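# Wrist-camera view of both server power-supply labels

## Task

Take a single wrist-camera picture that looks squarely at the two power-supply labels on the server's rear panel. The camera must sit 13 to 24 cm from the panel point halfway between the labels and aim directly at that point. Both labels must be entirely visible, well away from the image edges, with nothing covering them, including the gripper fingers. No cord may come out of its socket, and the power plug must remain seated on its pins, so do not pull on the power cord routed along the cable arm. Afterwards release everything and keep still. At the end the cable arm and the three cords strapped to it must be at rest, and the arm may not be touching the cable arm, a hold-down tab, any cord or the plug of any of those three cords, or the task fails. The whole arm, hand included, should hang free in the air touching nothing during the last second before the settled scene is judged; contact there is penalised. Knocking or placing anything off the table also fails the task.

## Robot and tools

Robot: one six-joint arm with a two-finger gripper. Joint order everywhere (rows, results, refusals): waist, shoulder, elbow, wrist pitch, wrist yaw, wrist roll, then the gripper. The fingers point along the gripper's +x axis and close along its y axis. end_effector_position is the point between the finger pads, roughly 3 to 4 cm behind the tips.

Scene frame: origin on the table top under the arm's base, +z up, +y to the left when facing along +x. Positions in metres, quaternions as wxyz. The base may be tilted, and the printed hand position gets less exact at long reach.

Sign reversal: elbow, wrist pitch and wrist roll are counted opposite to the URDF in everything you send and read. The ranges below are in your own numbers. Waist -3.054 to 3.054. Shoulder 0.000 to 3.142. Elbow -2.356 to 0.000. Wrist pitch -1.571 to 1.571. Wrist yaw -1.571 to 1.571. Wrist roll -3.142 to 3.142. All are in radians, and each real end may differ by up to 0.010.

execute_actions(actions): actions is a list of actions, and each action is a list of 0 to 15 rows. Each row is 7 numbers in [-1, 1], played for one 1/30 s step. If an action has fewer than 15 rows, its last row is held to fill 15 steps, so every action lasts 0.5 s. The first six numbers are joint offsets, not absolute angles. They are measured from the angles at the start of that action, not from the previous row; for a call's first action that is the last reported angles. Scale: 1.0 equals 0.9615 rad for waist, shoulder and elbow, 1.713 rad for wrist pitch, 1.767 for wrist yaw and 1.728 for wrist roll. The seventh number is the absolute gripper opening: +1 fully open, about -0.80 where empty fingers meet, and nothing closes further below that. Going from open to closed takes at least about 0.5 s. An empty actions list just returns the state and images.

Refusals: an action asking any joint to go more than 0.010 rad outward beyond its range is refused. If the first action fails this, or any action is malformed, the whole call is rejected and nothing moves. A joint pushed past its real end, further out than it currently is, stops at that end; the result may then print "joint sent to its limit". If that line is missing, it does not prove there is room left.

move(target, speed, blocking): target is one 7-number row as above. Its joint offsets count from the Joint positions in the latest result that shows them, and the gripper number is absolute. speed is the peak path speed in rad/s of the joint with the most to travel: 0.01 to 2, default 0.5. All joints finish together, so the hand traces a curve. Paths last 0.5 to 10 s and are cut off at 10 s. The move does not avoid obstacles; faster moves and targets set deeper past a contact press harder. The result adds a move: line with the ending (done, off_target, moving, held, fault), limits=held or limits=none, and the joint farthest from target. With blocking=false you get control back after 0.5 s; poll with wait(0) or call stop before sending new rows or moves.

wait(seconds): 0 to 10 s, holding the last command. stop(): brakes a running move; faster moves need more room, and the fingers continue. zoom_image(camera, region): camera is cam_high or cam_wrist, region is [x0, y0, x1, y1] in image pixels from the top-left, at most 504 by 504. show_instructions(): shows the reference pages. finished_scene(scene): ends the given scene for good, after the arm has held its last command.

Cameras: cam_high is fixed and cam_wrist rides on the hand. Both images are 504x504 and arrive in that order. Calibration lines give K, distortion and T_world_to_cam in the scene frame. The wrist camera's pose is derived from joint readings, and small errors are expected.

Result lines: the state line gives the hand pose and velocities. Joint positions and Joint velocities are per joint, then the finger-pad gap in metres (0.088 when open). grip_measured is the opening on the command scale. Joint targets shows what the joints are currently driven toward. "joint command not followed" means the clearance check changed targets. MOTOR HOT appears from 50 °C, and an OVER-TEMPERATURE FAULT holds the arm at 95 °C.

Motion limits: per step, a joint target stays within 0.211 rad of the measured angle (waist, shoulder, elbow), 0.213 (pitch), 0.267 (yaw) or 0.228 (roll). Targets that would move the hand more than 70 mm in a step are scaled back. Friction can leave joints short, so check positions after each motion and send the remainder.

Cautions: contact torque at a load limit stops the arm for 10 s and skips the rest of the call. Limits in N m: waist 17.8, shoulder 22, elbow 22, wrist pitch 5.8, wrist yaw 5.78, wrist roll 5.42. Approach the panel slowly and keep clear of the cable arm, its tabs, the cords and the plugs; snagging the power cord can unseat it. Keep the fingers out of the camera's view of the labels. Avoid hard pushes, slams and anything falling off the table. Finish with the arm hovering still, touching nothing. The robot keeps holding your last command while you think.

Each tool is called after "Emit:" as name([rows], argument=value, ...), one row to a line, values as JSON.

Reference images:

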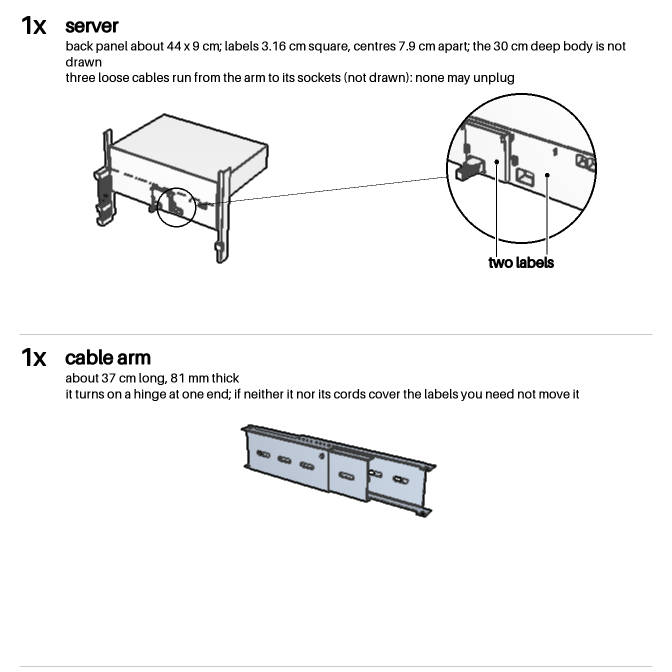

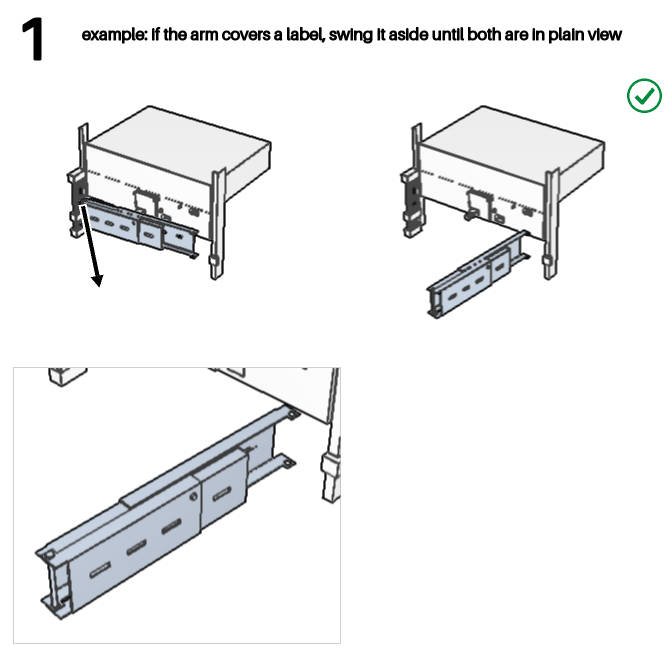

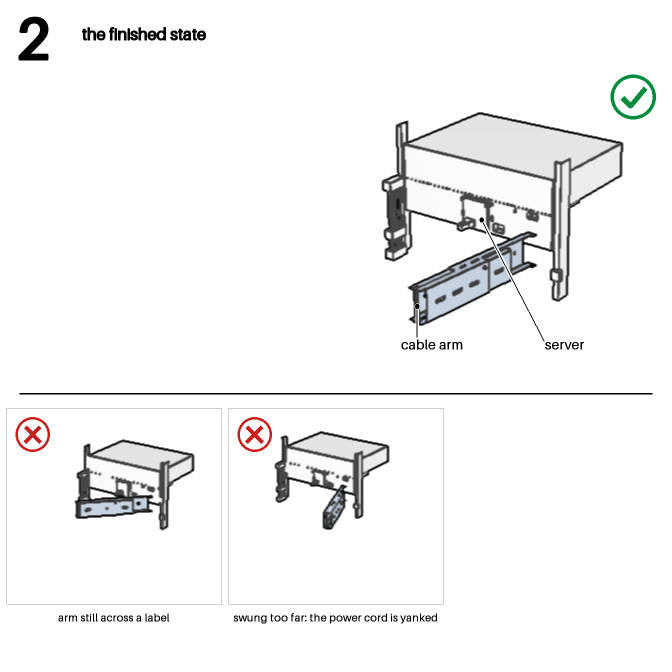

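## Session

Emit:
execute_actions(actions=[])

Emit:
zoom_image(camera="cam_high", region=[100,50,400,350])

Scene clock: 0.00 s.
end_effector_position=(+0.1058, +0.0970, +0.1504) grip_measured=+0.843 end_effector_quat_wxyz=(-0.213, +0.664, -0.081, -0.713) end_effector_velocity=(-0.002, -0.002, -0.001) end_effector_angular_velocity=(-0.003, +0.009, +0.009)
Joint names: [waist, shoulder, elbow, wrist pitch, wrist yaw, wrist roll]
Joint positions: [ 1.073  1.867 -0.875  1.123  0.217  1.549  0.08 ]
Joint velocities: [-0.002 -0.002  0.002  0.007 -0.007  0.007  0.   ]
Motor temperatures (°C, as the motors report them): [25 27 24 26 26 25]
Heat: hottest shoulder 27 °C (+0.0 °C/min).
Joint targets: [1.073 1.867 -0.875 1.123 0.217 1.549]

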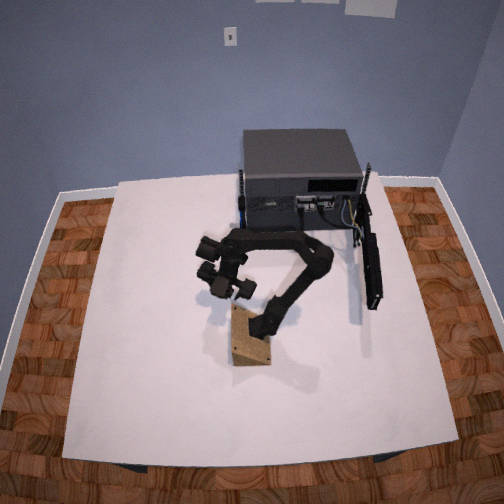

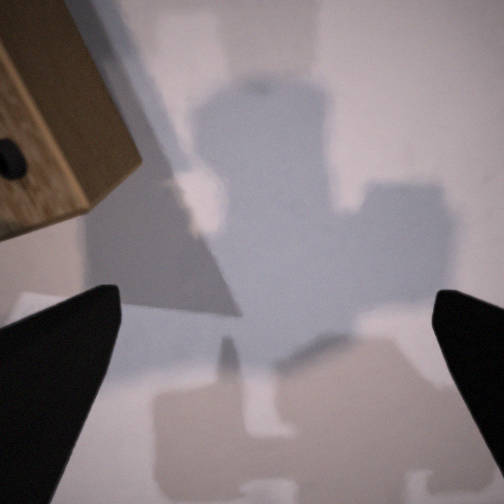

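Region (100, 50, 400, 350) of cam_high's 504x504 image, scaled by 1.680, with more detail than that image has.

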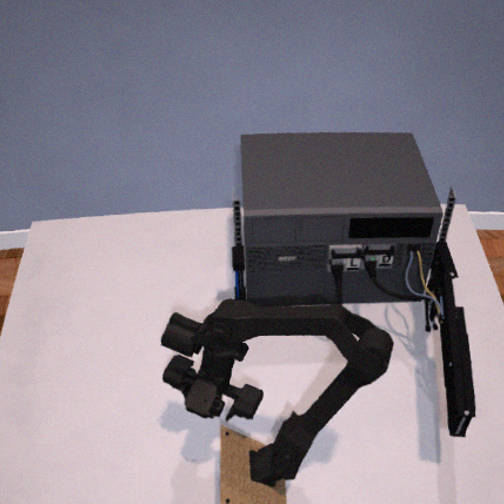

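Emit:
move(target=[-0.7,-1,0.174,-0.597,-0.244,-1,1], speed=1)

Emit:
move(target=[-0.946,0,0,0,0,-1,1], speed=1)

Emit:
move(target=[0,0,0,0,0,-0.2,1])

Scene clock: 5.43 s.
end_effector_position=(+0.2711, -0.0710, +0.3540) grip_measured=+1.000 end_effector_quat_wxyz=(+0.843, +0.415, +0.042, +0.340) end_effector_velocity=(+0.000, -0.000, -0.003) end_effector_angular_velocity=(+0.001, +0.015, -0.001)
Joint names: [waist, shoulder, elbow, wrist pitch, wrist yaw, wrist roll]
Joint positions: [ 0.404  0.91  -0.718  0.102 -0.209 -0.174  0.088]
Joint velocities: [-0.002 -0.002  0.002  0.007  0.007 -0.007  0.   ]
Motor temperatures (°C, as the motors report them): [26 27 24 27 26 25]
Heat: hottest shoulder 27 °C (+0.0 °C/min).
Joint targets: [0.400 0.905 -0.708 0.100 -0.213 -0.179]
move: done; limits=none; farthest joint: the elbow, 0.010 radians from its target (0.168 radians at the start)
camera_calibration (this result's frames):
cam_wrist: T_world_to_cam=[[0.533953, -0.448545, -0.71673, 0.0836709], [-0.614128, 0.376904, -0.69339, 0.463047], [0.581155, 0.810402, -0.0742151, 0.00500287], [0, 0, 0, 1]] pos_world=[0.236786, -0.141048, 0.381413]

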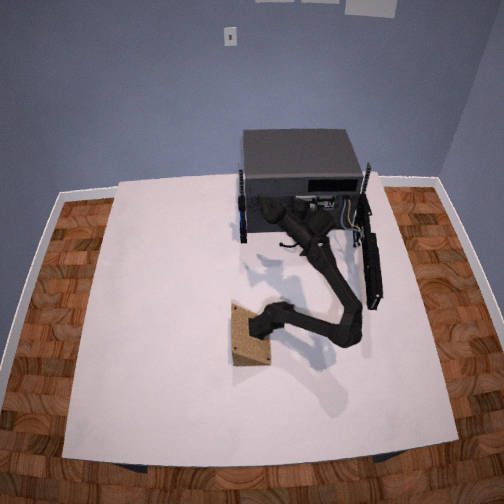

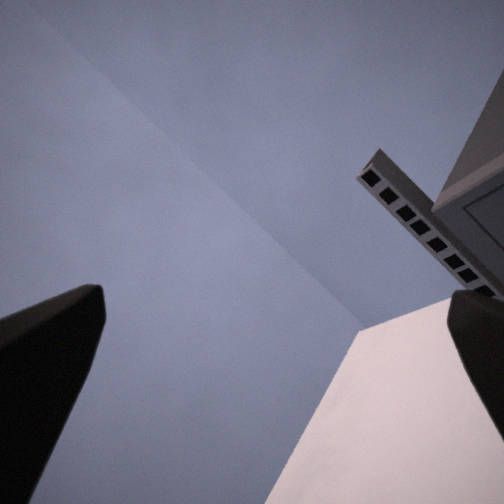

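Scene clock: 7.97 s.
end_effector_position=(+0.2929, -0.2682, +0.1599) grip_measured=+1.000 end_effector_quat_wxyz=(+0.178, +0.966, +0.044, -0.181) end_effector_velocity=(-0.000, +0.003, +0.001) end_effector_angular_velocity=(+0.016, -0.010, +0.013)
Joint names: [waist, shoulder, elbow, wrist pitch, wrist yaw, wrist roll]
Joint positions: [-0.502  0.91  -0.718  0.102 -0.209 -1.898  0.088]
Joint velocities: [-0.002 -0.002  0.002  0.007 -0.022 -0.007  0.   ]
Motor temperatures (°C, as the motors report them): [26 27 24 27 26 25]
Heat: hottest shoulder 27 °C (+0.0 °C/min).
Joint targets: [-0.506 0.910 -0.718 0.102 -0.209 -1.902]
move: done; limits=none; farthest joint: the wrist roll, 0.004 radians from its target (1.728 radians at the start)
camera_calibration (this result's frames):
cam_wrist: T_world_to_cam=[[-0.172142, 0.92399, -0.341481, 0.359366], [-0.0536727, 0.337343, 0.93985, -0.019658], [0.983609, 0.180116, -0.00847789, -0.159634], [0, 0, 0, 1]] pos_world=[0.217824, -0.296667, 0.139839]

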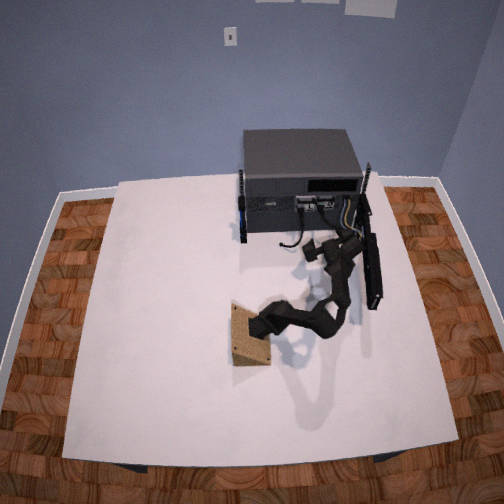

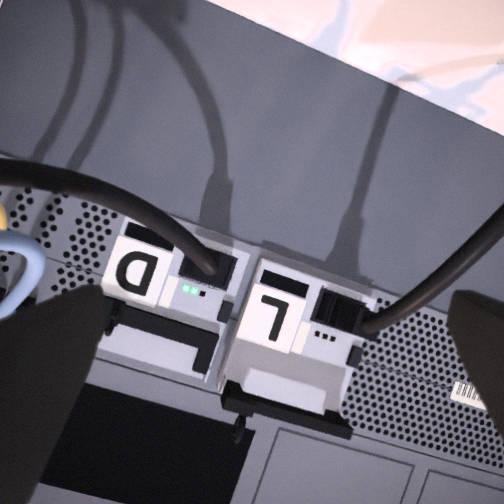

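Scene clock: 9.33 s.
end_effector_position=(+0.2929, -0.2682, +0.1599) grip_measured=+1.000 end_effector_quat_wxyz=(+0.011, +0.982, +0.013, -0.186) end_effector_velocity=(+0.001, +0.001, +0.003) end_effector_angular_velocity=(-0.005, -0.020, +0.009)
Joint names: [waist, shoulder, elbow, wrist pitch, wrist yaw, wrist roll]
Joint positions: [-0.502  0.91  -0.718  0.102 -0.209 -2.239  0.088]
Joint velocities: [-0.002 -0.002  0.002 -0.007 -0.022  0.007  0.   ]
Motor temperatures (°C, as the motors report them): [26 27 25 27 26 25]
Heat: hottest shoulder 27 °C (+0.0 °C/min).
Joint targets: [-0.502 0.910 -0.718 0.102 -0.209 -2.243]
move: done; limits=none; farthest joint: the wrist roll, 0.005 radians from its target (0.346 radians at the start)
camera_calibration (this result's frames):
cam_wrist: T_world_to_cam=[[-0.0524027, 0.99809, -0.0327269, 0.294815], [-0.0232852, 0.0315418, 0.999231, -0.120069], [0.998355, 0.0531245, 0.0215878, -0.202819], [0, 0, 0, 1]] pos_world=[0.215139, -0.27969, 0.134004]

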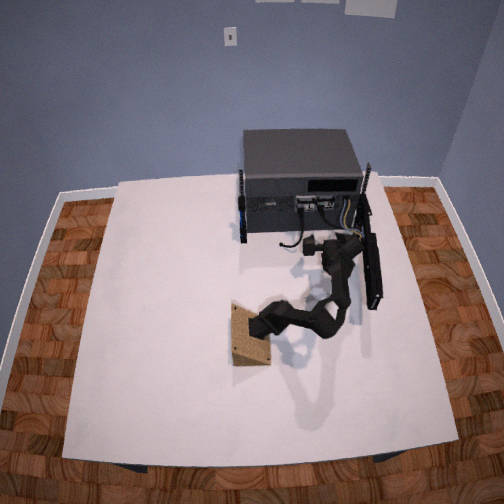

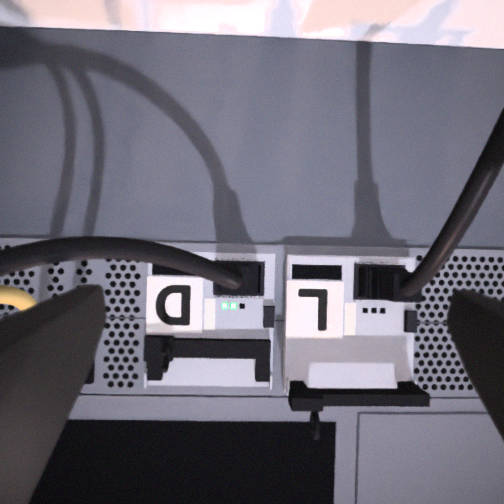

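Emit:
move(target=[0.2,0.07,-0.115,0.045,0.125,0,1])

Scene clock: 10.73 s.
end_effector_position=(+0.3124, -0.2612, +0.1856) grip_measured=+1.000 end_effector_quat_wxyz=(+0.038, +0.977, +0.021, -0.210) end_effector_velocity=(-0.002, +0.002, -0.000) end_effector_angular_velocity=(-0.001, +0.005, +0.014)
Joint names: [waist, shoulder, elbow, wrist pitch, wrist yaw, wrist roll]
Joint positions: [-0.313  0.968 -0.821  0.177  0.007 -2.239  0.088]
Joint velocities: [-0.002 -0.007 -0.002  0.022 -0.007  0.007  0.   ]
Motor temperatures (°C, as the motors report them): [26 27 25 27 26 25]
Heat: hottest shoulder 27 °C (+0.0 °C/min).
Joint targets: [-0.310 0.977 -0.828 0.179 0.012 -2.239]
move: done; limits=none; farthest joint: the shoulder, 0.010 radians from its target (0.067 radians at the start)
camera_calibration (this result's frames):
cam_wrist: T_world_to_cam=[[-0.0791138, 0.993744, -0.078828, 0.305398], [0.0240414, 0.0809549, 0.996428, -0.146889], [0.996576, 0.0769361, -0.0302956, -0.206834], [0, 0, 0, 1]] pos_world=[0.233818, -0.275683, 0.164172]

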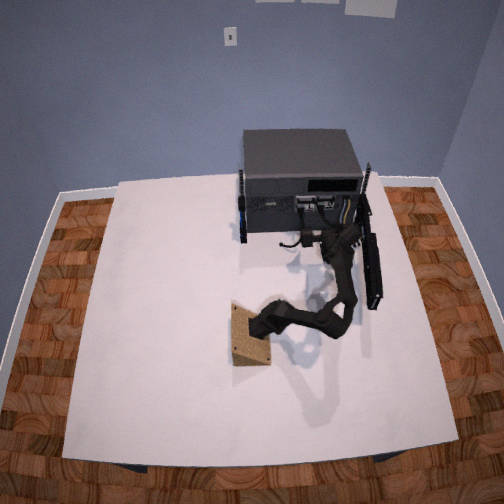

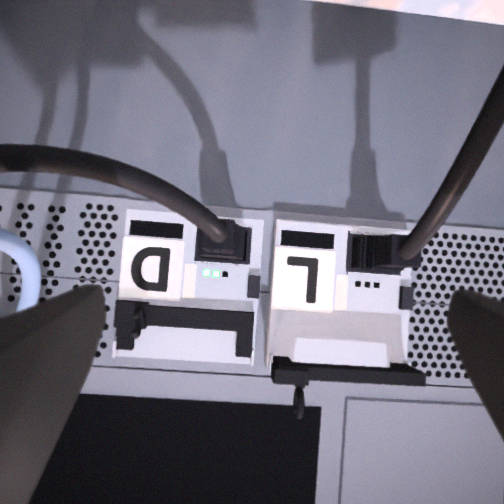

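Emit:
move(target=[0,0,0,-0.03,0,0,1])

Emit:
finished_scene(scene=1)

Scene clock: 11.87 s.
end_effector_position=(+0.3153, -0.2690, +0.1923) grip_measured=+1.000 end_effector_quat_wxyz=(+0.041, +0.980, +0.002, -0.194) end_effector_velocity=(-0.002, +0.004, -0.003) end_effector_angular_velocity=(-0.012, +0.012, +0.026)
Joint names: [waist, shoulder, elbow, wrist pitch, wrist yaw, wrist roll]
Joint positions: [-0.313  0.968 -0.821  0.128  0.007 -2.239  0.088]
Joint velocities: [-0.002 -0.002  0.002  0.022 -0.007  0.022  0.   ]
Motor temperatures (°C, as the motors report them): [26 27 25 27 26 25]
Heat: hottest shoulder 27 °C (+0.0 °C/min).
Joint targets: [-0.313 0.967 -0.820 0.126 0.007 -2.239]
move: done; limits=none; farthest joint: the wrist pitch, 0.002 radians from its target (0.051 radians at the start)
camera_calibration (this result's frames):
cam_wrist: T_world_to_cam=[[-0.043159, 0.994571, -0.0946838, 0.305857], [-0.00644813, 0.0944928, 0.995505, -0.139616], [0.999047, 0.0435755, 0.00233491, -0.225015], [0, 0, 0, 1]] pos_world=[0.237101, -0.281199, 0.168474]

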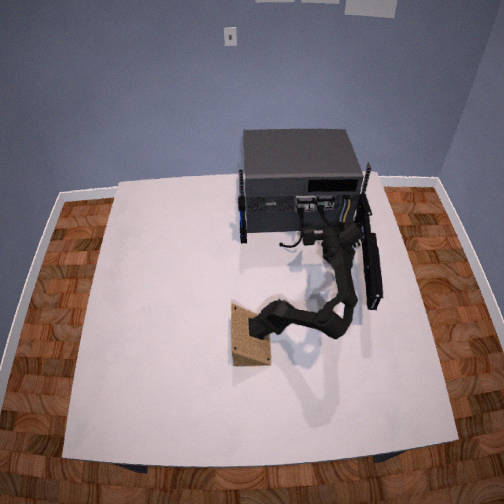

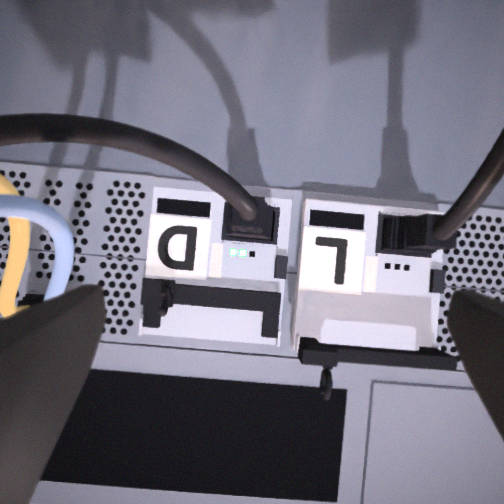

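The scene is finished: the task was done.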